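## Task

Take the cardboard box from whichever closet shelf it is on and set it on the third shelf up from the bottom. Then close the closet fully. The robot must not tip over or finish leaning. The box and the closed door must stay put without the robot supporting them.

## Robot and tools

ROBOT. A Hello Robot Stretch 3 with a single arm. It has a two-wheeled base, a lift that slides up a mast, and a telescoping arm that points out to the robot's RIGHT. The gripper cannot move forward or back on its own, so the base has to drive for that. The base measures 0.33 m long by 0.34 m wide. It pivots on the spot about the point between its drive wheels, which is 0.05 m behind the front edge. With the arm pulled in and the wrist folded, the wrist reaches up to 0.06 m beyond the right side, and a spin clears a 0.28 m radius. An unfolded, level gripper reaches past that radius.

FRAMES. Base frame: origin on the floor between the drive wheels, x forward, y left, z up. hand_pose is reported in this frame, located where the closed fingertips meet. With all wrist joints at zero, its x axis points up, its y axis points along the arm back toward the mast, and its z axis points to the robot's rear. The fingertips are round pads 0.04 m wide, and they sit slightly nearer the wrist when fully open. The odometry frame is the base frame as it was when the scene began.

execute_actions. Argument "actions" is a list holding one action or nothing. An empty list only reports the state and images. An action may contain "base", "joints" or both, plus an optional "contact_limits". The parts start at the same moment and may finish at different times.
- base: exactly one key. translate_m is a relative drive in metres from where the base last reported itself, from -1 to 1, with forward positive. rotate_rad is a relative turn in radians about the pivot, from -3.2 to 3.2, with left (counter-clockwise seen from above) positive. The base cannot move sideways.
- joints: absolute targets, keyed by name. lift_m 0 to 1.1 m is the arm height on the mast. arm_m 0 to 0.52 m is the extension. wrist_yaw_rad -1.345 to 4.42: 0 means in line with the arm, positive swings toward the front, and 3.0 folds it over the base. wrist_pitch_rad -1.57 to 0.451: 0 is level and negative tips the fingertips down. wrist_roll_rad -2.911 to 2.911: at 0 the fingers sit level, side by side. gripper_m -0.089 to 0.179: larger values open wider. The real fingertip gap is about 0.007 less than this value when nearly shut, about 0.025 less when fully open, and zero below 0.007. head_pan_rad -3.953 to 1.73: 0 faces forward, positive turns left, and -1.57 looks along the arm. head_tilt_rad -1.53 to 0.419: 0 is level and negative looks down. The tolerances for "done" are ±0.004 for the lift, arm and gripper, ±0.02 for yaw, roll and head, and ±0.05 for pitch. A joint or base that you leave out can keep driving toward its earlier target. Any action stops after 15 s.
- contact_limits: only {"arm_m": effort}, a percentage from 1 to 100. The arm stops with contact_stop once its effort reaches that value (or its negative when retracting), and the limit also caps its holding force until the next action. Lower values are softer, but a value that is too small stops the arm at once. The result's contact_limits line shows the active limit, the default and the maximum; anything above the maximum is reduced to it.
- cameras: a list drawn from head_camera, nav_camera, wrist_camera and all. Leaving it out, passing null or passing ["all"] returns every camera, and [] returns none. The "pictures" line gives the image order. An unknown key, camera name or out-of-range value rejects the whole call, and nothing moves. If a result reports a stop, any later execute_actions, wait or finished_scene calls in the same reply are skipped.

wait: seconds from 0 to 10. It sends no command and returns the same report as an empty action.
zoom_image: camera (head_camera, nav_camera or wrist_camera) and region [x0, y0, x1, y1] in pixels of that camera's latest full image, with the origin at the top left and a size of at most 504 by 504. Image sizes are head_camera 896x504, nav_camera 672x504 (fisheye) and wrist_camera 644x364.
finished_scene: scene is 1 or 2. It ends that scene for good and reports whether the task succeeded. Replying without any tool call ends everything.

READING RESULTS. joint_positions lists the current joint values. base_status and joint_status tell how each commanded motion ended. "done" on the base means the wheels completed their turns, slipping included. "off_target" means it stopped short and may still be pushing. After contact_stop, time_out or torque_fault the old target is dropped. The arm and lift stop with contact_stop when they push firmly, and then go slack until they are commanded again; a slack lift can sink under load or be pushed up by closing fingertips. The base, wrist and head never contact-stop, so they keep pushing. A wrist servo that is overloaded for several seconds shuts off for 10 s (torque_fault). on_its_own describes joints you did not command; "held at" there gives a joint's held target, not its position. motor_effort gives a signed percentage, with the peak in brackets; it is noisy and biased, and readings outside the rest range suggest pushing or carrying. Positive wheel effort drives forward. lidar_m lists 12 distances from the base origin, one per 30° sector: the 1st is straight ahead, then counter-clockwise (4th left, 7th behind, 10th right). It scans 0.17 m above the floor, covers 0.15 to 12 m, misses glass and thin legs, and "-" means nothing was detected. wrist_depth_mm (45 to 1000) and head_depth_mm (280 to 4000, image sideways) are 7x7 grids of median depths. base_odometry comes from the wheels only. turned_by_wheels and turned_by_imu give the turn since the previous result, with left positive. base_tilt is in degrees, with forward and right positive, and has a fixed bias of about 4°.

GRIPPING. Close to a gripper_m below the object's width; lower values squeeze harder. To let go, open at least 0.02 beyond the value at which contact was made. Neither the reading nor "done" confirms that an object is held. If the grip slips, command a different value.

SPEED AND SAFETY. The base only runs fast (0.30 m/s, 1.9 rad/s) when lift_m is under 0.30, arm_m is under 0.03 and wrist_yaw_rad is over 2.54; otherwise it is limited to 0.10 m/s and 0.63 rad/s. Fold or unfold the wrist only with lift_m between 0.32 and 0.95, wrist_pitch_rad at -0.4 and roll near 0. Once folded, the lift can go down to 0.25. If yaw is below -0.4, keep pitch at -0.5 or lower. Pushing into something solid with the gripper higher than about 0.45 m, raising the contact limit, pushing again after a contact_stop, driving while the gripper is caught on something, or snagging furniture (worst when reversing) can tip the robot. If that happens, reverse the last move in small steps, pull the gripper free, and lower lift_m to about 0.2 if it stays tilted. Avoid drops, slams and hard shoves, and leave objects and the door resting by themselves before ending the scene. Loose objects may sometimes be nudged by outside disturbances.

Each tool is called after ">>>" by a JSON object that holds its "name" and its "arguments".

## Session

>>> {"name": "execute_actions", "arguments": {"actions": []}}

Scene clock: 0.00 s.
base_odometry: x=+0.000 y=+0.000 heading=+0.000 (m, m, rad; odometry frame)
turned_by_wheels: +0.000 (rad since the last result)
turned_by_imu: +0.000 (rad since the last result)
base_tilt: forward=+0.3 right=+0.3 (deg)
lidar_m: 2.11 2.24 1.50 1.41 1.42 1.78 1.55 1.56 1.91 2.36 2.38 2.74
head_depth_mm: 1692 2583 2595 2589 2593 2570 2396 / 1639 2556 2559 2577 2558 2543 2347 / 1653 2536 2551 2530 2531 2525 2350 / 1718 2519 2511 2502 2489 2502 2228 / 1670 2469 2477 2491 2464 2453 2305 / 1910 2487 2450 2453 2456 2473 2294 / 1936 2432 2426 2435 2422 2446 2278
base_status: not commanded
joint_positions: lift_m=+0.482 arm_m=+0.003 wrist_yaw_rad=+2.986 wrist_pitch_rad=-0.450 wrist_roll_rad=+0.015 gripper_m=+0.037 head_pan_rad=+0.009 head_tilt_rad=-0.022
joint_status: not commanded
motor_effort: left_wheel=+0 right_wheel=+0 lift_m=+30 arm_m=+0 wrist_yaw_rad=-1 wrist_pitch_rad=+6 wrist_roll_rad=+0 gripper_m=+0 head_pan_rad=+0 head_tilt_rad=+2 (%)
hand_pose: x=+0.0129 y=+0.0698 z=+0.4877 quat_wxyz=(+0.212, +0.704, +0.102, +0.670) (m; base frame)
wrist_depth_mm: - - - - - - - / - - - - - - - / - - - - - - - / - - - - - - - / 880 864 - 893 928 896 904 / 735 740 - 744 - 755 755 / 645 643 662 639 650 651 655
pictures: head_camera (sideways: a quarter turn clockwise sets it upright), nav_camera (sideways: a quarter turn counterclockwise sets it upright), wrist_camera
Images, in order (width x height): head_camera 896x504, nav_camera 672x504, wrist_camera 644x364.

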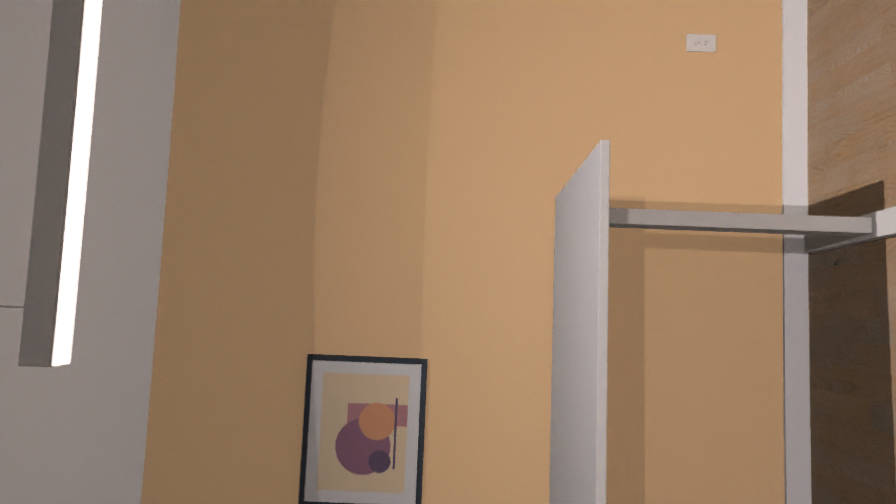

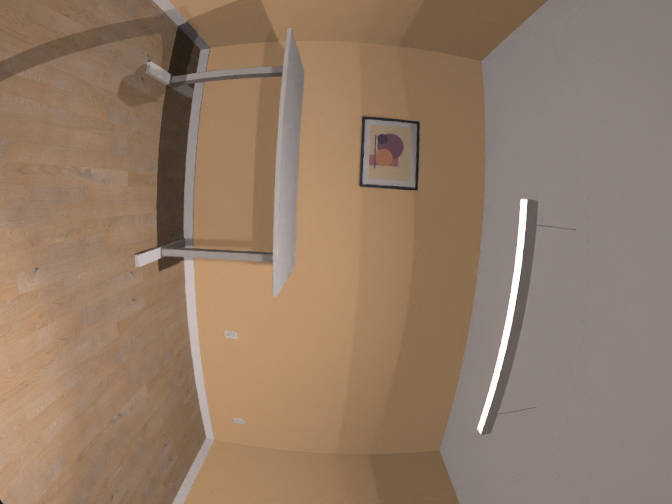

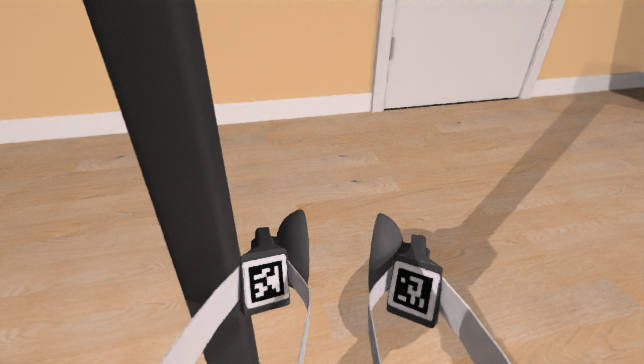

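>>> {"name": "execute_actions", "arguments": {"actions": [{"joints":{"head_pan_rad":-2.9,"head_tilt_rad":-0.2,"lift_m":0.28,"wrist_pitch_rad":-0.4}}], "cameras": ["head_camera","nav_camera"]}}

Scene clock: 5.43 s.
base_odometry: x=+0.000 y=+0.000 heading=+0.000 (m, m, rad; odometry frame)
turned_by_wheels: +0.000 (rad since the last result)
turned_by_imu: +0.001 (rad since the last result)
base_tilt: forward=+0.5 right=+0.0 (deg)
lidar_m: 2.11 2.24 1.50 1.40 1.42 1.77 1.55 1.57 1.90 2.36 2.39 2.74
head_depth_mm: 1375 1416 1457 1502 1549 1593 1651 / 1396 1436 1478 1522 1572 1632 1682 / 1421 1456 1505 1559 1598 1657 1702 / 1436 1484 1535 1580 1628 1690 1729 / 1423 1461 1518 1569 1619 1681 1716 / 1449 1486 1538 1584 1644 1704 1727 / 1472 1517 1571 1623 1670 1744 1763
base_status: not commanded
joint_positions: lift_m=+0.281 arm_m=+0.003 wrist_yaw_rad=+2.986 wrist_pitch_rad=-0.422 wrist_roll_rad=+0.015 gripper_m=+0.037 head_pan_rad=-2.893 head_tilt_rad=-0.198
joint_status: all done
motor_effort: left_wheel=+0(0) right_wheel=+0(0) lift_m=+10(24) arm_m=+0(0) wrist_yaw_rad=+0(1) wrist_pitch_rad=+8(8) wrist_roll_rad=+0(0) gripper_m=+0(0) head_pan_rad=-2(30) head_tilt_rad=-2(22) (%)
hand_pose: x=+0.0134 y=+0.0734 z=+0.2926 quat_wxyz=(+0.202, +0.706, +0.093, +0.673) (m; base frame)
wrist_depth_mm: - - - - - - - / - - - - - - - / - - - - - - - / 747 767 760 778 778 776 787 / 611 612 - 617 650 625 631 / 515 514 - 531 - 519 528 / 460 - - - 446 446 450
pictures: head_camera (sideways: a quarter turn clockwise sets it upright), nav_camera (sideways: a quarter turn counterclockwise sets it upright)
Images, in order (width x height): head_camera 896x504, nav_camera 672x504.

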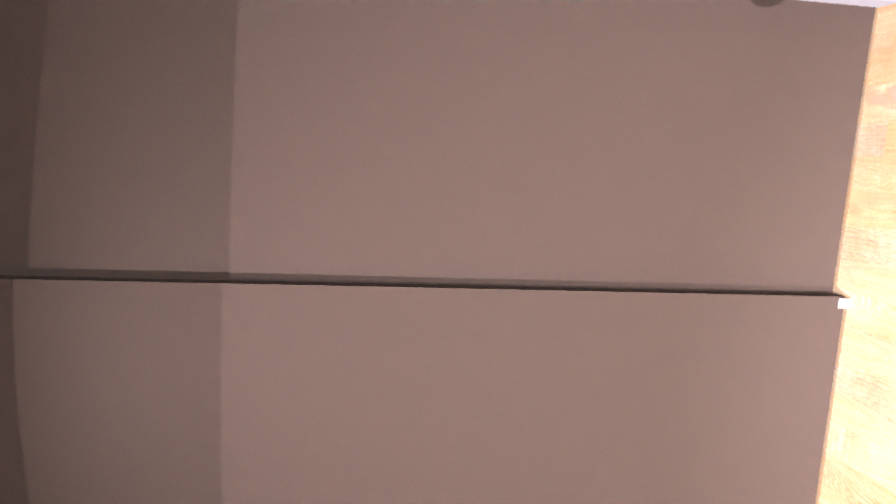

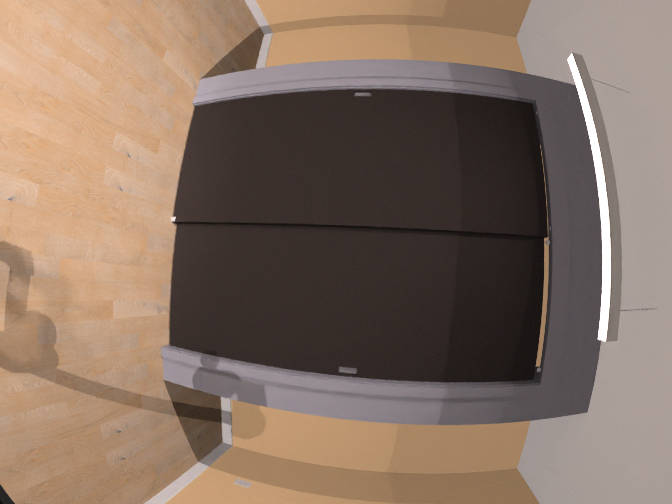

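>>> {"name": "execute_actions", "arguments": {"actions": [{"base":{"rotate_rad":-2.23},"joints":{"head_pan_rad":-0.78}}], "cameras": []}}

>>> {"name": "execute_actions", "arguments": {"actions": [{"base":{"translate_m":1.0}}], "cameras": ["head_camera"]}}

Scene clock: 14.67 s.
base_odometry: x=+0.000 y=+0.000 heading=-2.230 (m, m, rad; odometry frame)
turned_by_wheels: -2.230 (rad since the last result)
turned_by_imu: -2.209 (rad since the last result)
base_tilt: forward=+0.2 right=+0.2 (deg)
lidar_m: 1.75 2.36 2.37 2.72 2.11 2.24 1.62 1.40 1.41 1.61 1.56 1.56
head_depth_mm: 1392 1401 1429 1482 1530 1579 1626 / 1414 1453 1495 1537 1599 1650 1692 / 1414 1454 1507 1555 1602 1657 1711 / 1412 1456 1505 1553 1605 1658 1709 / 1422 1467 1518 1566 1614 1674 1709 / 1381 1430 1472 1534 1574 1625 1676 / 1379 1427 1474 1522 1570 1631 1676
base_status: done
joint_positions: lift_m=+0.281 arm_m=+0.003 wrist_yaw_rad=+2.986 wrist_pitch_rad=-0.422 wrist_roll_rad=+0.015 gripper_m=+0.037 head_pan_rad=-0.787 head_tilt_rad=-0.198
joint_status: all done
motor_effort: left_wheel=+3(14) right_wheel=-3(8) lift_m=+11(10) arm_m=+0(0) wrist_yaw_rad=-1(0) wrist_pitch_rad=+7(7) wrist_roll_rad=+0(0) gripper_m=+0(1) head_pan_rad=+2(29) head_tilt_rad=-2(2) (%)
hand_pose: x=+0.0134 y=+0.0734 z=+0.2926 quat_wxyz=(+0.202, +0.706, +0.093, +0.673) (m; base frame)
wrist_depth_mm: - - - - - - - / - - - - - - - / - - - - - - - / 760 750 759 770 775 782 786 / 608 614 - 620 648 620 628 / 512 518 - 534 - 518 521 / 449 - - - 445 449 451
pictures: none
No camera images: the call's "cameras" was empty. Leave "cameras" out to get every camera's image.

Scene clock: 19.70 s.
base_odometry: x=-0.612 y=-0.791 heading=-2.230 (m, m, rad; odometry frame)
turned_by_wheels: +0.000 (rad since the last result)
turned_by_imu: +0.004 (rad since the last result)
base_tilt: forward=+0.3 right=+0.2 (deg)
lidar_m: 0.91 1.66 1.67 1.92 3.23 2.82 2.45 2.11 2.11 1.00 0.81 0.81
head_depth_mm: 701 720 743 766 791 821 847 / 700 723 745 771 792 821 850 / 703 723 746 770 797 826 855 / 705 725 748 774 799 827 858 / 707 727 751 777 802 829 860 / 708 731 755 779 805 832 862 / 710 734 756 781 808 836 867
base_status: done
joint_positions: lift_m=+0.281 arm_m=+0.003 wrist_yaw_rad=+2.986 wrist_pitch_rad=-0.421 wrist_roll_rad=+0.015 gripper_m=+0.037 head_pan_rad=-0.787 head_tilt_rad=-0.198
joint_status: not commanded
motor_effort: left_wheel=+2(13) right_wheel=-2(7) lift_m=+11(10) arm_m=+0(0) wrist_yaw_rad=+0(0) wrist_pitch_rad=+7(8) wrist_roll_rad=+0(0) gripper_m=+0(0) head_pan_rad=+2(2) head_tilt_rad=-1(1) (%)
hand_pose: x=+0.0135 y=+0.0735 z=+0.2928 quat_wxyz=(+0.202, +0.706, +0.092, +0.673) (m; base frame)
wrist_depth_mm: - - - - - - - / - - - - - - - / - - - - - - - / 767 770 771 775 770 794 792 / 609 617 - 621 651 630 631 / 506 512 - 542 - 516 519 / 457 - - - 446 444 450
pictures: head_camera (sideways: a quarter turn clockwise sets it upright)
Images, in order (width x height): head_camera 896x504.

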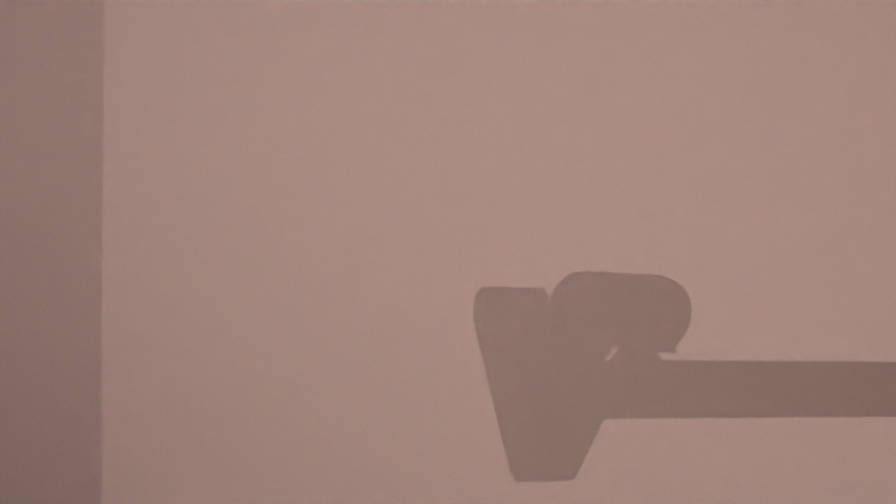

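>>> {"name": "execute_actions", "arguments": {"actions": [{"base":{"translate_m":0.43}}], "cameras": []}}

>>> {"name": "execute_actions", "arguments": {"actions": [{"base":{"rotate_rad":0.79},"joints":{"head_pan_rad":-1.57,"head_tilt_rad":-0.55,"lift_m":0.85}}], "cameras": ["head_camera","nav_camera"]}}

Scene clock: 26.70 s.
base_odometry: x=-0.876 y=-1.131 heading=-2.230 (m, m, rad; odometry frame)
turned_by_wheels: +0.000 (rad since the last result)
turned_by_imu: +0.002 (rad since the last result)
base_tilt: forward=+0.5 right=+0.0 (deg)
lidar_m: 0.55 1.36 1.36 1.57 2.70 3.19 2.81 2.41 1.11 0.58 0.50 0.48
head_depth_mm: 414 427 440 455 470 486 503 / 416 428 442 456 471 488 505 / 417 430 443 457 473 490 508 / 418 431 444 460 475 491 508 / 418 430 444 459 473 498 507 / 392 405 417 430 445 461 477 / 406 418 432 447 462 479 495
base_status: done
joint_positions: lift_m=+0.281 arm_m=+0.003 wrist_yaw_rad=+2.986 wrist_pitch_rad=-0.421 wrist_roll_rad=+0.015 gripper_m=+0.037 head_pan_rad=-0.787 head_tilt_rad=-0.198
joint_status: not commanded
motor_effort: left_wheel=+2(14) right_wheel=-2(5) lift_m=+11(11) arm_m=+0(0) wrist_yaw_rad=+0(1) wrist_pitch_rad=+7(7) wrist_roll_rad=+0(0) gripper_m=+0(0) head_pan_rad=+3(2) head_tilt_rad=-2(1) (%)
hand_pose: x=+0.0135 y=+0.0735 z=+0.2928 quat_wxyz=(+0.202, +0.706, +0.092, +0.673) (m; base frame)
wrist_depth_mm: - - - - - - - / - - - - - - - / - - - - - - - / 773 754 758 778 778 777 797 / 611 617 - 622 650 623 628 / 515 514 - 538 - 519 524 / 456 - - - 445 447 451
pictures: none
No camera images: the call's "cameras" was empty. Leave "cameras" out to get every camera's image.

Scene clock: 32.70 s.
base_odometry: x=-0.876 y=-1.131 heading=-1.440 (m, m, rad; odometry frame)
turned_by_wheels: +0.790 (rad since the last result)
turned_by_imu: +0.785 (rad since the last result)
base_tilt: forward=+0.3 right=+0.0 (deg)
lidar_m: 1.36 1.41 1.93 3.18 3.39 2.49 2.40 0.71 0.52 0.48 0.49 1.42
head_depth_mm: 387 420 461 511 572 649 739 / 389 423 463 513 577 657 757 / 391 425 466 518 581 661 767 / 393 427 470 528 585 668 766 / 386 419 459 508 568 641 728 / 370 404 447 500 566 654 763 / 384 420 462 513 579 661 790
base_status: done
joint_positions: lift_m=+0.849 arm_m=+0.003 wrist_yaw_rad=+2.986 wrist_pitch_rad=-0.421 wrist_roll_rad=+0.015 gripper_m=+0.037 head_pan_rad=-1.563 head_tilt_rad=-0.544
joint_status: all done
motor_effort: left_wheel=-2(12) right_wheel=+2(9) lift_m=+44(44) arm_m=+0(0) wrist_yaw_rad=-1(0) wrist_pitch_rad=+7(7) wrist_roll_rad=+0(0) gripper_m=-1(0) head_pan_rad=-2(29) head_tilt_rad=-4(35) (%)
hand_pose: x=+0.0135 y=+0.0735 z=+0.8612 quat_wxyz=(+0.202, +0.706, +0.092, +0.673) (m; base frame)
wrist_depth_mm: - - - - - - - / - - - - - - - / - - - - - - - / - - - - - - - / - - - - - - - / - - - - - - - / - - - - - - -
pictures: head_camera (sideways: a quarter turn clockwise sets it upright), nav_camera (sideways: a quarter turn counterclockwise sets it upright)
Images, in order (width x height): head_camera 896x504, nav_camera 672x504.

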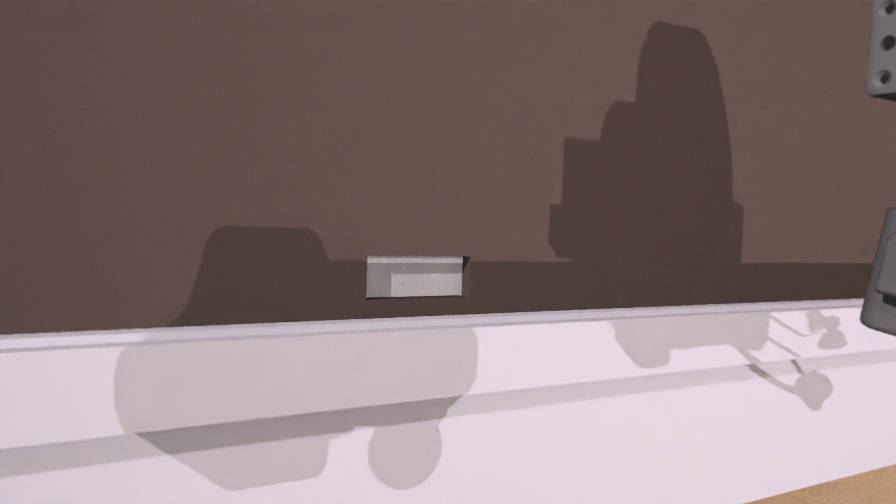

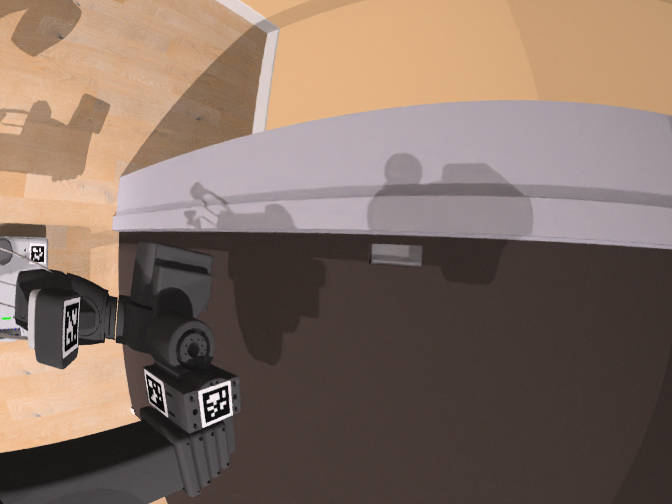

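>>> {"name": "execute_actions", "arguments": {"actions": [{"base":{"translate_m":0.068},"joints":{"wrist_yaw_rad":0,"gripper_m":0.0,"lift_m":0.93}}], "cameras": []}}

>>> {"name": "execute_actions", "arguments": {"actions": [{"joints":{"wrist_pitch_rad":0,"lift_m":0.965,"arm_m":0.04}}], "cameras": ["wrist_camera"]}}

Scene clock: 39.70 s.
base_odometry: x=-0.867 y=-1.198 heading=-1.440 (m, m, rad; odometry frame)
turned_by_wheels: +0.000 (rad since the last result)
turned_by_imu: +0.001 (rad since the last result)
base_tilt: forward=+0.5 right=+0.1 (deg)
lidar_m: 1.29 1.34 1.84 3.20 3.48 2.57 2.48 0.71 0.52 0.47 0.50 1.34
head_depth_mm: 387 420 461 510 572 626 - / 389 423 464 514 576 652 - / 391 425 467 526 581 - - / 369 401 444 495 557 621 724 / 376 409 449 504 567 649 755 / 383 417 458 510 574 654 762 / 385 419 460 513 599 1524 1310
base_status: done
joint_positions: lift_m=+0.929 arm_m=+0.003 wrist_yaw_rad=+0.003 wrist_pitch_rad=-0.420 wrist_roll_rad=+0.015 gripper_m=+0.000 head_pan_rad=-1.563 head_tilt_rad=-0.544
joint_status: all done
motor_effort: left_wheel=-3(5) right_wheel=+2(6) lift_m=+44(41) arm_m=+0(0) wrist_yaw_rad=-2(2) wrist_pitch_rad=+7(7) wrist_roll_rad=+0(0) gripper_m=-2(95) head_pan_rad=-2(2) head_tilt_rad=-4(4) (%)
hand_pose: x=-0.0209 y=-0.3719 z=+0.9413 quat_wxyz=(+0.687, +0.148, -0.696, -0.148) (m; base frame)
wrist_depth_mm: 221 220 204 233 226 223 221 / 239 237 222 245 245 241 238 / 266 258 243 263 265 260 258 / - 283 269 289 290 286 281 / - 316 303 305 318 316 310 / - 358 341 - 348 352 347 / - 412 388 401 408 396 387
pictures: none
No camera images: the call's "cameras" was empty. Leave "cameras" out to get every camera's image.

Scene clock: 41.00 s.
base_odometry: x=-0.867 y=-1.198 heading=-1.440 (m, m, rad; odometry frame)
turned_by_wheels: +0.000 (rad since the last result)
turned_by_imu: +0.000 (rad since the last result)
base_tilt: forward=+0.4 right=+0.2 (deg)
lidar_m: 1.29 1.34 1.84 3.20 3.46 2.56 2.48 0.71 0.52 0.47 0.50 1.34
head_depth_mm: 386 421 460 511 - - - / 389 423 463 508 - - - / 391 425 467 509 - - - / 369 400 444 493 548 631 739 / 376 409 450 505 569 647 753 / 382 417 459 509 573 655 761 / 385 419 462 514 598 1529 1311
base_status: not commanded
joint_positions: lift_m=+0.964 arm_m=+0.040 wrist_yaw_rad=+0.002 wrist_pitch_rad=-0.026 wrist_roll_rad=+0.015 gripper_m=+0.000 head_pan_rad=-1.563 head_tilt_rad=-0.544
joint_status: all done
motor_effort: left_wheel=-3(3) right_wheel=+2(2) lift_m=+44(47) arm_m=+2(1) wrist_yaw_rad=-2(1) wrist_pitch_rad=+9(7) wrist_roll_rad=+0(0) gripper_m=-2(3) head_pan_rad=-2(2) head_tilt_rad=-4(4) (%)
hand_pose: x=-0.0208 y=-0.4403 z=+1.0722 quat_wxyz=(+0.702, +0.010, -0.712, -0.009) (m; base frame)
wrist_depth_mm: 197 194 179 206 204 203 201 / 202 199 184 211 209 207 205 / 207 204 189 217 214 212 210 / 212 210 193 225 220 218 215 / 217 214 199 226 225 223 221 / 225 221 204 - 230 228 226 / 230 227 209 239 239 236 232
pictures: wrist_camera
Images, in order (width x height): wrist_camera 644x364.

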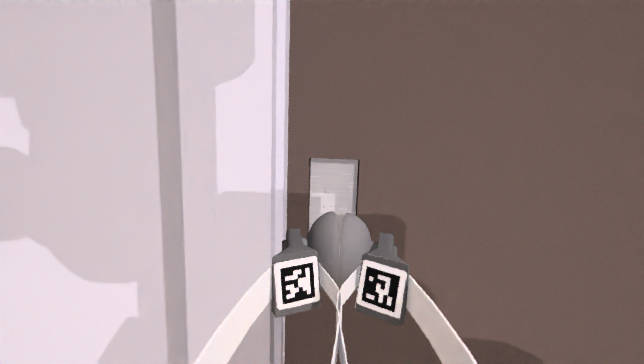

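>>> {"name": "execute_actions", "arguments": {"actions": [{"joints":{"arm_m":0.11},"contact_limits":{"arm_m":7}}], "cameras": ["wrist_camera"]}}

Scene clock: 46.13 s.
base_odometry: x=-0.867 y=-1.198 heading=-1.440 (m, m, rad; odometry frame)
turned_by_wheels: +0.000 (rad since the last result)
turned_by_imu: +0.000 (rad since the last result)
base_tilt: forward=+0.3 right=+0.1 (deg)
lidar_m: 1.30 1.34 1.84 3.21 3.46 2.56 2.47 0.71 0.52 0.47 0.50 1.34
head_depth_mm: 388 422 463 497 - - 773 / 390 425 466 500 - - 766 / 392 427 469 - - - 776 / 369 401 444 488 548 635 743 / 377 409 450 505 569 649 756 / 382 416 459 510 574 657 762 / 385 420 462 514 598 1528 1306
base_status: not commanded
joint_positions: lift_m=+0.964 arm_m=+0.094 wrist_yaw_rad=+0.009 wrist_pitch_rad=-0.026 wrist_roll_rad=+0.015 gripper_m=+0.000 head_pan_rad=-1.563 head_tilt_rad=-0.544
joint_status: arm_m contact_stop (moved +0.054 of +0.070)
on_its_own: arm_m is slack since a contact_stop, until your next command for it (your +0.110 is given up)
motor_effort: left_wheel=+0(3) right_wheel=-1(3) lift_m=+43(44) arm_m=+0(8) wrist_yaw_rad=-6(6) wrist_pitch_rad=+9(10) wrist_roll_rad=+0(0) gripper_m=-3(2) head_pan_rad=-2(2) head_tilt_rad=-4(4) (%)
contact_limits: arm_m 7 (drawing in: default 16, maximum 26; extending or still: default 22, maximum 35)
hand_pose: x=-0.0192 y=-0.4943 z=+1.0722 quat_wxyz=(+0.702, +0.013, -0.712, -0.006) (m; base frame)
wrist_depth_mm: 146 131 130 157 155 154 153 / 149 134 133 162 159 157 156 / 153 138 136 164 163 161 159 / 156 142 140 181 168 165 163 / 161 145 144 180 172 170 167 / 165 149 147 - 175 174 171 / 170 154 152 184 182 179 176
pictures: wrist_camera
Images, in order (width x height): wrist_camera 644x364.

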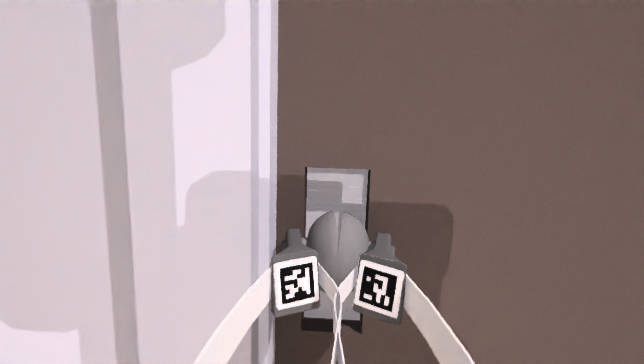

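>>> {"name": "execute_actions", "arguments": {"actions": [{"base":{"translate_m":-0.2},"joints":{"arm_m":0.091}}], "cameras": ["head_camera","wrist_camera"]}}

Scene clock: 54.87 s.
base_odometry: x=-0.893 y=-1.000 heading=-1.440 (m, m, rad; odometry frame)
turned_by_wheels: +0.000 (rad since the last result)
turned_by_imu: +0.000 (rad since the last result)
base_tilt: forward=+0.3 right=+0.0 (deg)
lidar_m: 1.50 1.55 2.13 3.15 3.21 2.36 2.27 0.71 0.52 0.50 0.52 1.55
head_depth_mm: 387 421 462 497 - - 780 / 389 424 465 500 - - 777 / 395 431 468 - - - 773 / 1011 1109 969 1207 1266 1315 1280 / 1010 1113 968 1206 1262 1448 1305 / 998 1095 974 1088 1090 1125 863 / 768 784 547 558 585 652 756
base_status: done
joint_positions: lift_m=+0.964 arm_m=+0.091 wrist_yaw_rad=-0.007 wrist_pitch_rad=-0.025 wrist_roll_rad=+0.015 gripper_m=+0.000 head_pan_rad=-1.563 head_tilt_rad=-0.544
joint_status: all done
motor_effort: left_wheel=-3(9) right_wheel=+5(23) lift_m=+44(43) arm_m=-1(2) wrist_yaw_rad=+4(26) wrist_pitch_rad=+9(9) wrist_roll_rad=+0(0) gripper_m=-3(6) head_pan_rad=-2(2) head_tilt_rad=-4(4) (%)
hand_pose: x=-0.0232 y=-0.4917 z=+1.0724 quat_wxyz=(+0.702, +0.007, -0.712, -0.012) (m; base frame)
wrist_depth_mm: 397 526 574 159 158 156 156 / 402 559 865 163 161 160 159 / 403 566 883 167 166 164 163 / 405 536 701 183 170 169 167 / 410 541 907 186 174 172 171 / 414 590 889 - 178 177 177 / 295 594 669 186 185 181 181
pictures: head_camera (sideways: a quarter turn clockwise sets it upright), wrist_camera
Images, in order (width x height): head_camera 896x504, wrist_camera 644x364.

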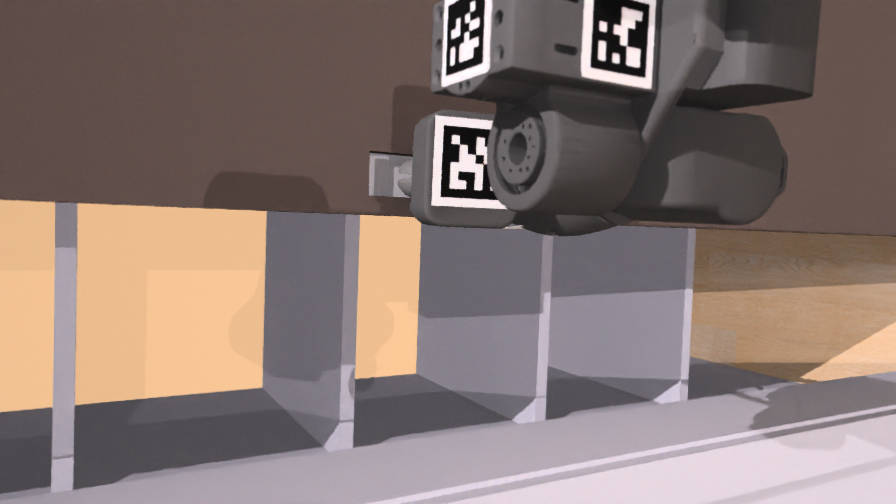

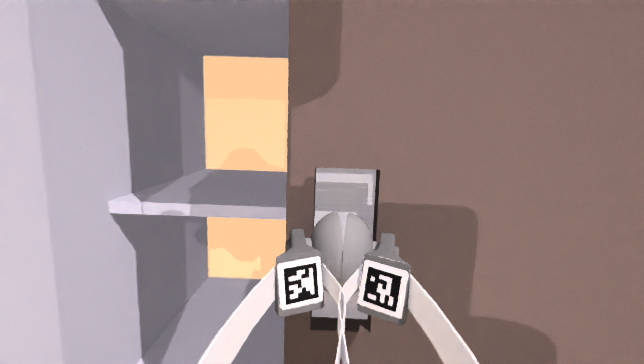

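>>> {"name": "execute_actions", "arguments": {"actions": [{"base":{"translate_m":-0.38},"joints":{"arm_m":0.091,"head_pan_rad":-1.3}}]}}

Scene clock: 63.10 s.
base_odometry: x=-0.943 y=-0.623 heading=-1.440 (m, m, rad; odometry frame)
turned_by_wheels: +0.000 (rad since the last result)
turned_by_imu: +0.000 (rad since the last result)
base_tilt: forward=+0.5 right=+0.3 (deg)
lidar_m: 1.88 1.95 2.66 3.11 2.67 1.96 1.89 0.71 0.52 0.50 0.84 0.76
head_depth_mm: 972 1049 464 487 - - 710 / 1000 1094 981 1212 1119 1083 747 / 1027 1123 975 1208 1271 1447 1314 / 1055 1164 1052 1212 1313 1489 1317 / 1092 1207 1054 1206 1312 1535 1312 / 1122 1215 1148 1202 1357 1541 1305 / 1005 1063 1056 1141 1244 1314 1220
base_status: done
joint_positions: lift_m=+0.964 arm_m=+0.091 wrist_yaw_rad=+0.003 wrist_pitch_rad=-0.025 wrist_roll_rad=+0.015 gripper_m=+0.000 head_pan_rad=-1.307 head_tilt_rad=-0.544
joint_status: all done
motor_effort: left_wheel=-1(10) right_wheel=+1(22) lift_m=+43(43) arm_m=-1(2) wrist_yaw_rad=-3(30) wrist_pitch_rad=+9(9) wrist_roll_rad=+0(0) gripper_m=-3(6) head_pan_rad=+3(15) head_tilt_rad=-4(4) (%)
hand_pose: x=-0.0206 y=-0.4917 z=+1.0724 quat_wxyz=(+0.702, +0.010, -0.712, -0.008) (m; base frame)
wrist_depth_mm: 621 599 578 159 158 156 154 / 804 890 868 163 162 160 159 / 825 877 889 167 165 164 162 / 643 665 697 183 169 168 167 / 823 953 941 182 174 172 171 / 803 871 884 - 177 176 175 / 660 660 665 186 185 182 179
pictures: head_camera (sideways: a quarter turn clockwise sets it upright), nav_camera (sideways: a quarter turn counterclockwise sets it upright), wrist_camera
Images, in order (width x height): head_camera 896x504, nav_camera 672x504, wrist_camera 644x364.

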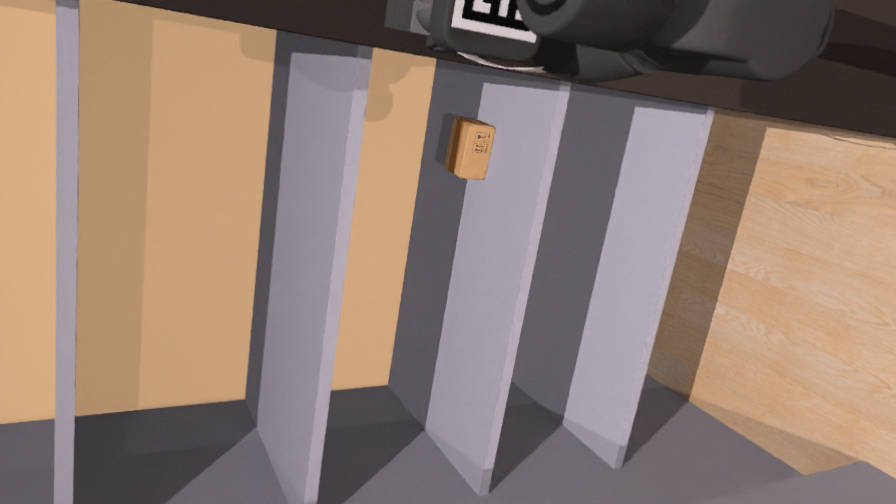

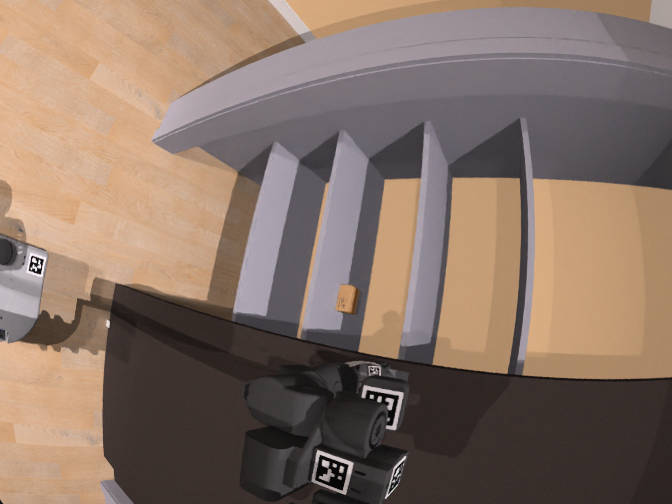

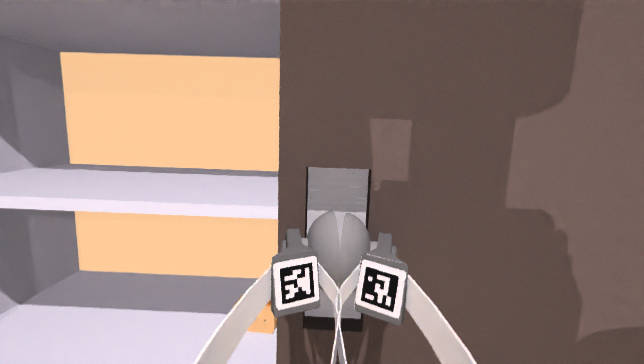

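>>> {"name": "execute_actions", "arguments": {"actions": [{"base":{"translate_m":-0.07},"joints":{"arm_m":0.091}}], "cameras": ["wrist_camera"]}}

>>> {"name": "execute_actions", "arguments": {"actions": [{"joints":{"arm_m":0.0}}], "cameras": []}}

>>> {"name": "execute_actions", "arguments": {"actions": [{"base":{"rotate_rad":-0.71},"joints":{"wrist_pitch_rad":-0.9,"lift_m":0.85}}], "cameras": []}}

>>> {"name": "execute_actions", "arguments": {"actions": [{"base":{"translate_m":0.29},"joints":{"lift_m":0.74}}], "cameras": []}}

>>> {"name": "execute_actions", "arguments": {"actions": [{"base":{"rotate_rad":0.71},"joints":{"head_pan_rad":-1.57,"head_tilt_rad":-0.75}}], "cameras": []}}

>>> {"name": "execute_actions", "arguments": {"actions": [{"joints":{"wrist_pitch_rad":-0.35,"arm_m":0.15}}]}}

Scene clock: 86.73 s.
base_odometry: x=-0.952 y=-0.554 heading=-1.440 (m, m, rad; odometry frame)
turned_by_wheels: +0.000 (rad since the last result)
turned_by_imu: +0.000 (rad since the last result)
base_tilt: forward=+0.3 right=+0.2 (deg)
lidar_m: 1.95 2.02 2.76 3.12 2.57 1.89 1.82 0.71 0.52 0.50 1.08 0.82
head_depth_mm: 974 1058 905 1160 - - 714 / 995 1094 977 1216 1228 1137 764 / 1027 1125 975 1105 1272 1450 1308 / 1055 1162 1054 1215 1312 1487 1304 / 1092 1201 1056 1209 1318 1526 1310 / 1128 1251 1153 1200 1361 1566 1307 / 1109 1179 1145 1196 1310 1438 1308
base_status: done
joint_positions: lift_m=+0.964 arm_m=+0.091 wrist_yaw_rad=-0.018 wrist_pitch_rad=-0.025 wrist_roll_rad=+0.015 gripper_m=+0.000 head_pan_rad=-1.307 head_tilt_rad=-0.544
joint_status: all done
motor_effort: left_wheel=-6(12) right_wheel=+9(23) lift_m=+44(43) arm_m=-1(1) wrist_yaw_rad=+10(28) wrist_pitch_rad=+8(9) wrist_roll_rad=+0(0) gripper_m=-3(5) head_pan_rad=+3(3) head_tilt_rad=-3(4) (%)
hand_pose: x=-0.0261 y=-0.4917 z=+1.0724 quat_wxyz=(+0.702, +0.003, -0.712, -0.016) (m; base frame)
wrist_depth_mm: 622 593 580 160 160 159 158 / 856 862 868 164 163 162 162 / 888 896 877 168 168 166 166 / 633 661 706 184 172 171 170 / 917 924 916 188 176 175 175 / 844 866 887 - 180 180 179 / 652 665 664 188 186 185 184
pictures: wrist_camera
Images, in order (width x height): wrist_camera 644x364.

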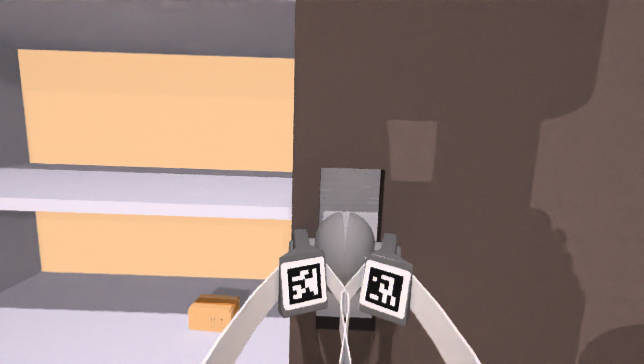

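Scene clock: 88.60 s.
base_odometry: x=-0.952 y=-0.554 heading=-1.440 (m, m, rad; odometry frame)
turned_by_wheels: +0.000 (rad since the last result)
turned_by_imu: +0.001 (rad since the last result)
base_tilt: forward=+0.5 right=+0.2 (deg)
lidar_m: 1.94 2.02 2.75 3.13 2.56 1.89 1.82 0.71 0.52 0.50 1.08 0.82
head_depth_mm: 972 1063 904 1058 - - - / 1005 1091 975 1217 1227 1185 1249 / 1028 1130 973 1112 1275 1458 1312 / 1060 1165 1059 1211 1308 1483 1311 / 1093 1210 1057 1204 1307 1531 1310 / 1126 1249 1146 1203 1356 1572 1310 / 1107 1174 1144 1201 1313 1442 1306
base_status: not commanded
joint_positions: lift_m=+0.964 arm_m=+0.003 wrist_yaw_rad=-0.002 wrist_pitch_rad=-0.025 wrist_roll_rad=+0.015 gripper_m=+0.000 head_pan_rad=-1.307 head_tilt_rad=-0.544
joint_status: all done
joint sent to its limit — the command would take arm_m past its lower limit, so that joint was sent only as far as its limit.
motor_effort: left_wheel=-1(6) right_wheel=+1(9) lift_m=+43(43) arm_m=-2(1) wrist_yaw_rad=+1(10) wrist_pitch_rad=+8(9) wrist_roll_rad=+0(0) gripper_m=-3(3) head_pan_rad=+3(3) head_tilt_rad=-4(4) (%)
hand_pose: x=-0.0220 y=-0.4036 z=+1.0725 quat_wxyz=(+0.702, +0.008, -0.712, -0.010) (m; base frame)
wrist_depth_mm: 614 600 633 246 242 240 237 / 903 935 945 250 248 246 242 / 915 989 953 257 254 251 248 / 749 794 699 276 260 257 255 / 915 - - - 266 264 260 / 841 878 866 - 271 270 269 / 687 697 678 283 282 277 276
pictures: none
No camera images: the call's "cameras" was empty. Leave "cameras" out to get every camera's image.

Scene clock: 90.80 s.
base_odometry: x=-0.952 y=-0.554 heading=-2.150 (m, m, rad; odometry frame)
turned_by_wheels: -0.710 (rad since the last result)
turned_by_imu: -0.706 (rad since the last result)
base_tilt: forward=+0.6 right=+0.2 (deg)
lidar_m: 0.82 1.95 1.96 2.36 3.12 3.29 2.03 1.82 0.90 0.56 0.50 1.23
head_depth_mm: 490 541 605 685 790 931 1115 / 468 515 572 644 734 860 1007 / 449 490 543 606 685 794 933 / 430 468 516 573 644 737 854 / 414 449 492 544 609 690 793 / 398 431 469 516 575 648 739 / 384 414 450 501 554 1048 1304
base_status: done
joint_positions: lift_m=+0.851 arm_m=+0.003 wrist_yaw_rad=-0.002 wrist_pitch_rad=-0.908 wrist_roll_rad=+0.015 gripper_m=+0.000 head_pan_rad=-1.307 head_tilt_rad=-0.544
joint_status: all done
motor_effort: left_wheel=+3(8) right_wheel=-3(6) lift_m=+11(41) arm_m=-2(2) wrist_yaw_rad=+1(1) wrist_pitch_rad=+3(8) wrist_roll_rad=+0(0) gripper_m=-3(2) head_pan_rad=+3(3) head_tilt_rad=-3(4) (%)
hand_pose: x=-0.0219 y=-0.2866 z=+0.7727 quat_wxyz=(+0.630, +0.307, -0.640, -0.314) (m; base frame)
wrist_depth_mm: 282 321 382 474 620 901 - / 304 355 433 554 773 - - / 338 399 498 674 - - - / 373 453 589 844 - - - / 987 523 717 925 972 968 984 / 935 897 883 - 913 897 885 / 859 854 862 857 828 836 828
pictures: none
No camera images: the call's "cameras" was empty. Leave "cameras" out to get every camera's image.

Scene clock: 95.13 s.
base_odometry: x=-1.110 y=-0.796 heading=-2.150 (m, m, rad; odometry frame)
turned_by_wheels: +0.000 (rad since the last result)
turned_by_imu: +0.002 (rad since the last result)
base_tilt: forward=+0.3 right=+0.1 (deg)
lidar_m: 0.53 0.67 1.74 2.08 3.73 3.63 2.28 2.04 0.55 0.38 1.03 0.97
head_depth_mm: 290 313 349 404 456 538 652 / 979 1047 360 391 436 495 591 / 959 1055 899 1152 967 1082 1218 / 921 1010 894 1154 931 1077 1310 / 886 970 890 1099 896 1084 1246 / 857 927 889 1046 893 1049 1217 / 815 891 884 1046 861 1020 944
base_status: done
joint_positions: lift_m=+0.741 arm_m=+0.003 wrist_yaw_rad=-0.002 wrist_pitch_rad=-0.909 wrist_roll_rad=+0.015 gripper_m=+0.000 head_pan_rad=-1.307 head_tilt_rad=-0.544
joint_status: all done
motor_effort: left_wheel=+3(9) right_wheel=-3(4) lift_m=+10(11) arm_m=-2(2) wrist_yaw_rad=+0(1) wrist_pitch_rad=+3(3) wrist_roll_rad=+0(0) gripper_m=-2(3) head_pan_rad=+3(3) head_tilt_rad=-4(4) (%)
hand_pose: x=-0.0219 y=-0.2865 z=+0.6626 quat_wxyz=(+0.630, +0.307, -0.640, -0.314) (m; base frame)
wrist_depth_mm: 671 675 179 204 269 395 692 / 595 601 227 239 332 540 - / 543 560 - 289 437 880 - / 518 960 920 362 624 918 940 / 898 879 880 415 852 873 856 / 806 816 814 - 812 803 798 / 767 757 749 741 731 738 733
pictures: none
No camera images: the call's "cameras" was empty. Leave "cameras" out to get every camera's image.

Scene clock: 97.20 s.
base_odometry: x=-1.110 y=-0.796 heading=-1.440 (m, m, rad; odometry frame)
turned_by_wheels: +0.710 (rad since the last result)
turned_by_imu: +0.706 (rad since the last result)
base_tilt: forward=+0.2 right=+0.3 (deg)
lidar_m: 1.73 1.79 2.46 3.73 2.87 2.12 1.10 0.44 0.38 1.03 0.77 0.53
head_depth_mm: 856 780 1070 897 1109 1340 1235 / 861 781 1069 897 1111 1341 1237 / 865 781 1070 894 1108 1377 - / 870 782 1072 893 1110 1373 1186 / 874 782 1070 898 1117 1376 1184 / 879 781 1072 894 1112 1369 1189 / 881 781 1071 928 1112 1340 1190
base_status: done
joint_positions: lift_m=+0.741 arm_m=+0.003 wrist_yaw_rad=-0.002 wrist_pitch_rad=-0.909 wrist_roll_rad=+0.015 gripper_m=+0.000 head_pan_rad=-1.563 head_tilt_rad=-0.741
joint_status: all done
motor_effort: left_wheel=-3(9) right_wheel=+2(7) lift_m=+10(10) arm_m=-1(2) wrist_yaw_rad=+1(0) wrist_pitch_rad=+3(3) wrist_roll_rad=+0(0) gripper_m=-3(3) head_pan_rad=-2(18) head_tilt_rad=-5(30) (%)
hand_pose: x=-0.0219 y=-0.2865 z=+0.6626 quat_wxyz=(+0.630, +0.307, -0.640, -0.314) (m; base frame)
wrist_depth_mm: 642 667 668 665 658 642 646 / 594 589 592 589 582 578 576 / 643 895 - - - - - / 673 924 952 935 925 940 935 / 651 852 871 881 865 847 272 / 561 797 800 - 808 426 287 / 727 732 747 744 739 593 551
pictures: none
No camera images: the call's "cameras" was empty. Leave "cameras" out to get every camera's image.

Scene clock: 99.53 s.
base_odometry: x=-1.110 y=-0.796 heading=-1.440 (m, m, rad; odometry frame)
turned_by_wheels: +0.000 (rad since the last result)
turned_by_imu: +0.000 (rad since the last result)
base_tilt: forward=+0.5 right=+0.1 (deg)
lidar_m: 1.73 1.79 2.45 3.34 2.87 2.12 1.10 0.44 0.38 1.03 0.76 0.53
head_depth_mm: 854 777 1071 894 1139 - - / 861 779 1070 894 1175 - 1189 / 863 783 1071 897 - - 1184 / 866 781 1067 895 1112 1370 1185 / 872 780 1070 897 1113 1372 1193 / 875 781 1068 894 1113 1368 1185 / 883 782 1070 924 1114 1339 1188
base_status: not commanded
joint_positions: lift_m=+0.741 arm_m=+0.150 wrist_yaw_rad=-0.002 wrist_pitch_rad=-0.373 wrist_roll_rad=+0.015 gripper_m=+0.000 head_pan_rad=-1.563 head_tilt_rad=-0.741
joint_status: all done
motor_effort: left_wheel=-3(3) right_wheel=+2(3) lift_m=+11(11) arm_m=+2(4) wrist_yaw_rad=+0(1) wrist_pitch_rad=+8(9) wrist_roll_rad=+0(0) gripper_m=-2(2) head_pan_rad=-2(2) head_tilt_rad=-6(6) (%)
hand_pose: x=-0.0220 y=-0.5246 z=+0.7638 quat_wxyz=(+0.690, +0.130, -0.700, -0.133) (m; base frame)
wrist_depth_mm: 591 586 578 572 572 563 557 / 624 629 609 607 615 601 597 / 454 459 463 395 474 478 477 / 330 334 336 339 338 342 347 / 619 680 287 288 287 282 281 / 608 608 619 - 648 626 627 / 522 519 521 522 521 529 526
pictures: head_camera (sideways: a quarter turn clockwise sets it upright), nav_camera (sideways: a quarter turn counterclockwise sets it upright), wrist_camera
Images, in order (width x height): head_camera 896x504, nav_camera 672x504, wrist_camera 644x364.

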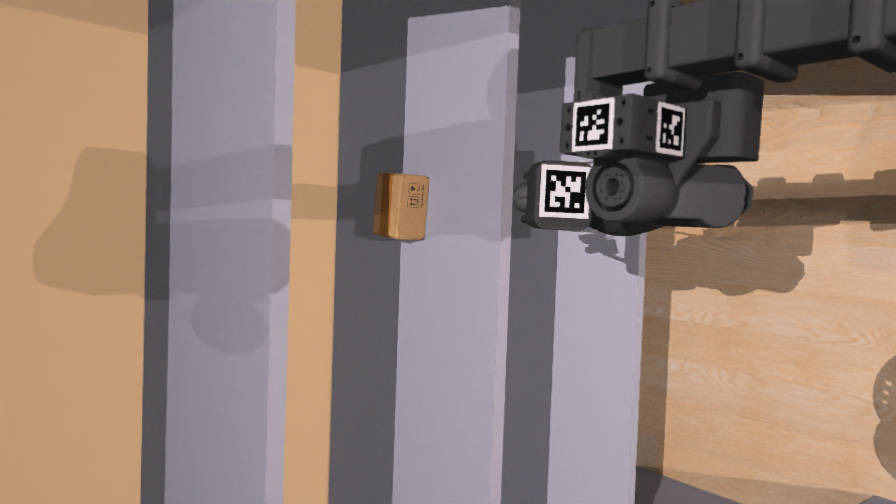

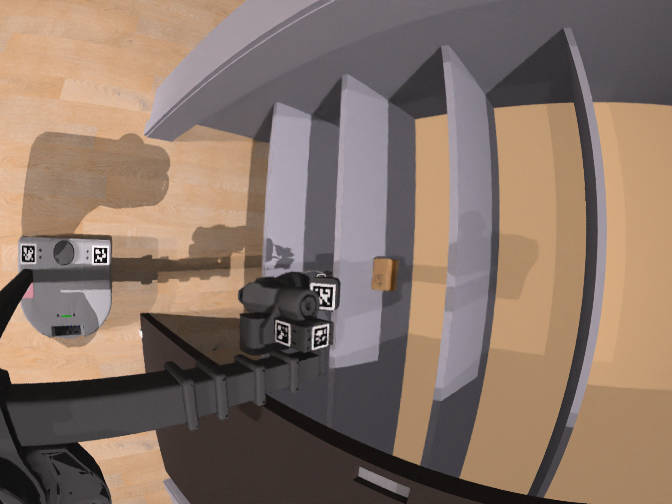

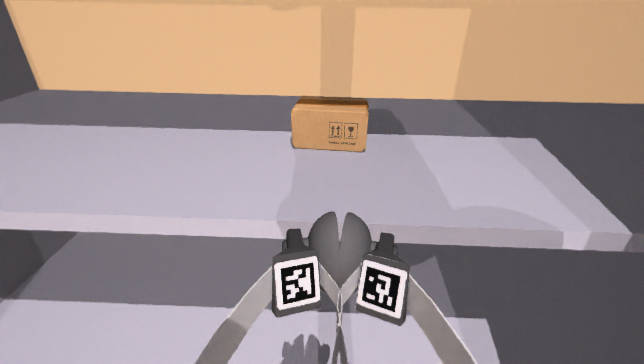

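>>> {"name": "execute_actions", "arguments": {"actions": [{"joints":{"gripper_m":0.17,"arm_m":0.35,"lift_m":0.72},"contact_limits":{"arm_m":8}}], "cameras": ["head_camera","wrist_camera"]}}

Scene clock: 105.60 s.
base_odometry: x=-1.110 y=-0.796 heading=-1.440 (m, m, rad; odometry frame)
turned_by_wheels: +0.000 (rad since the last result)
turned_by_imu: +0.001 (rad since the last result)
base_tilt: forward=+0.5 right=+0.1 (deg)
lidar_m: 1.73 1.79 2.45 3.74 2.87 2.12 1.10 0.44 0.38 1.03 0.76 0.53
head_depth_mm: 854 779 1069 897 1139 - - / 859 779 1067 - 1082 1341 1184 / 863 780 1069 - 1082 1349 1186 / 867 780 1070 895 1112 1364 1182 / 873 780 1069 892 1115 1370 1187 / 878 779 1069 897 1108 1371 1187 / 880 780 1068 928 1113 1341 1188
base_status: not commanded
joint_positions: lift_m=+0.721 arm_m=+0.350 wrist_yaw_rad=-0.002 wrist_pitch_rad=-0.372 wrist_roll_rad=+0.015 gripper_m=+0.170 head_pan_rad=-1.563 head_tilt_rad=-0.741
joint_status: all done
motor_effort: left_wheel=-3(2) right_wheel=+2(2) lift_m=+11(10) arm_m=+2(2) wrist_yaw_rad=+1(1) wrist_pitch_rad=+7(8) wrist_roll_rad=+0(0) gripper_m=+1(100) head_pan_rad=-2(2) head_tilt_rad=-6(6) (%)
contact_limits: arm_m 8 (drawing in: default 16, maximum 26; extending or still: default 22, maximum 35)
hand_pose: x=-0.0219 y=-0.7247 z=+0.7439 quat_wxyz=(+0.690, +0.129, -0.700, -0.133) (m; base frame)
wrist_depth_mm: 409 401 398 393 389 386 382 / 441 430 429 422 418 413 409 / 395 399 405 411 410 416 423 / 290 293 278 205 282 302 302 / 228 239 221 214 223 234 236 / 195 - 190 190 192 192 197 / 156 160 161 162 162 163 -
pictures: head_camera (sideways: a quarter turn clockwise sets it upright), wrist_camera
Images, in order (width x height): head_camera 896x504, wrist_camera 644x364.

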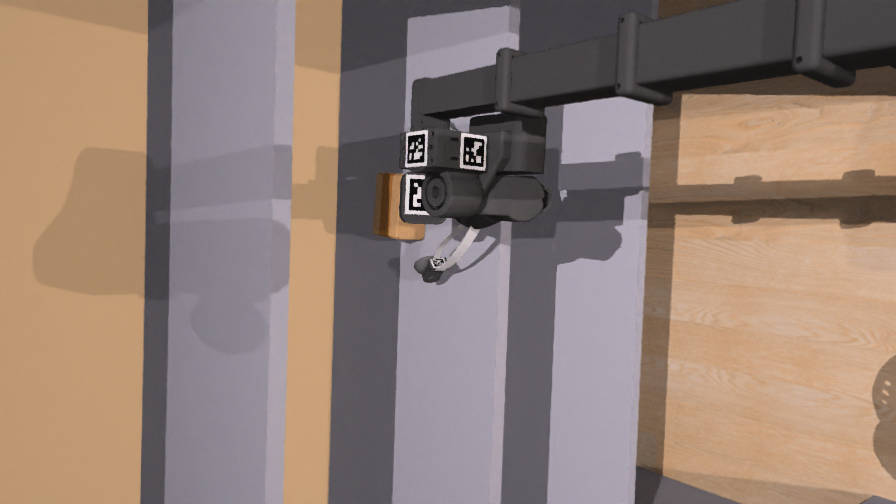

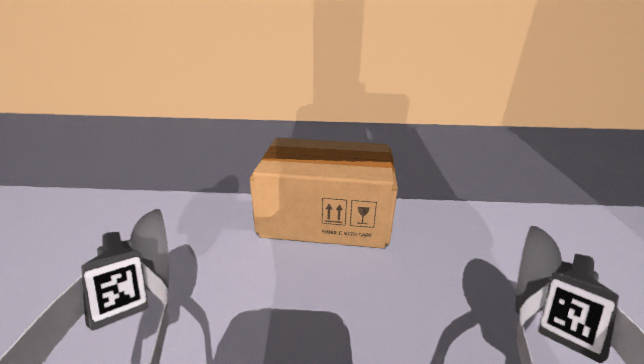

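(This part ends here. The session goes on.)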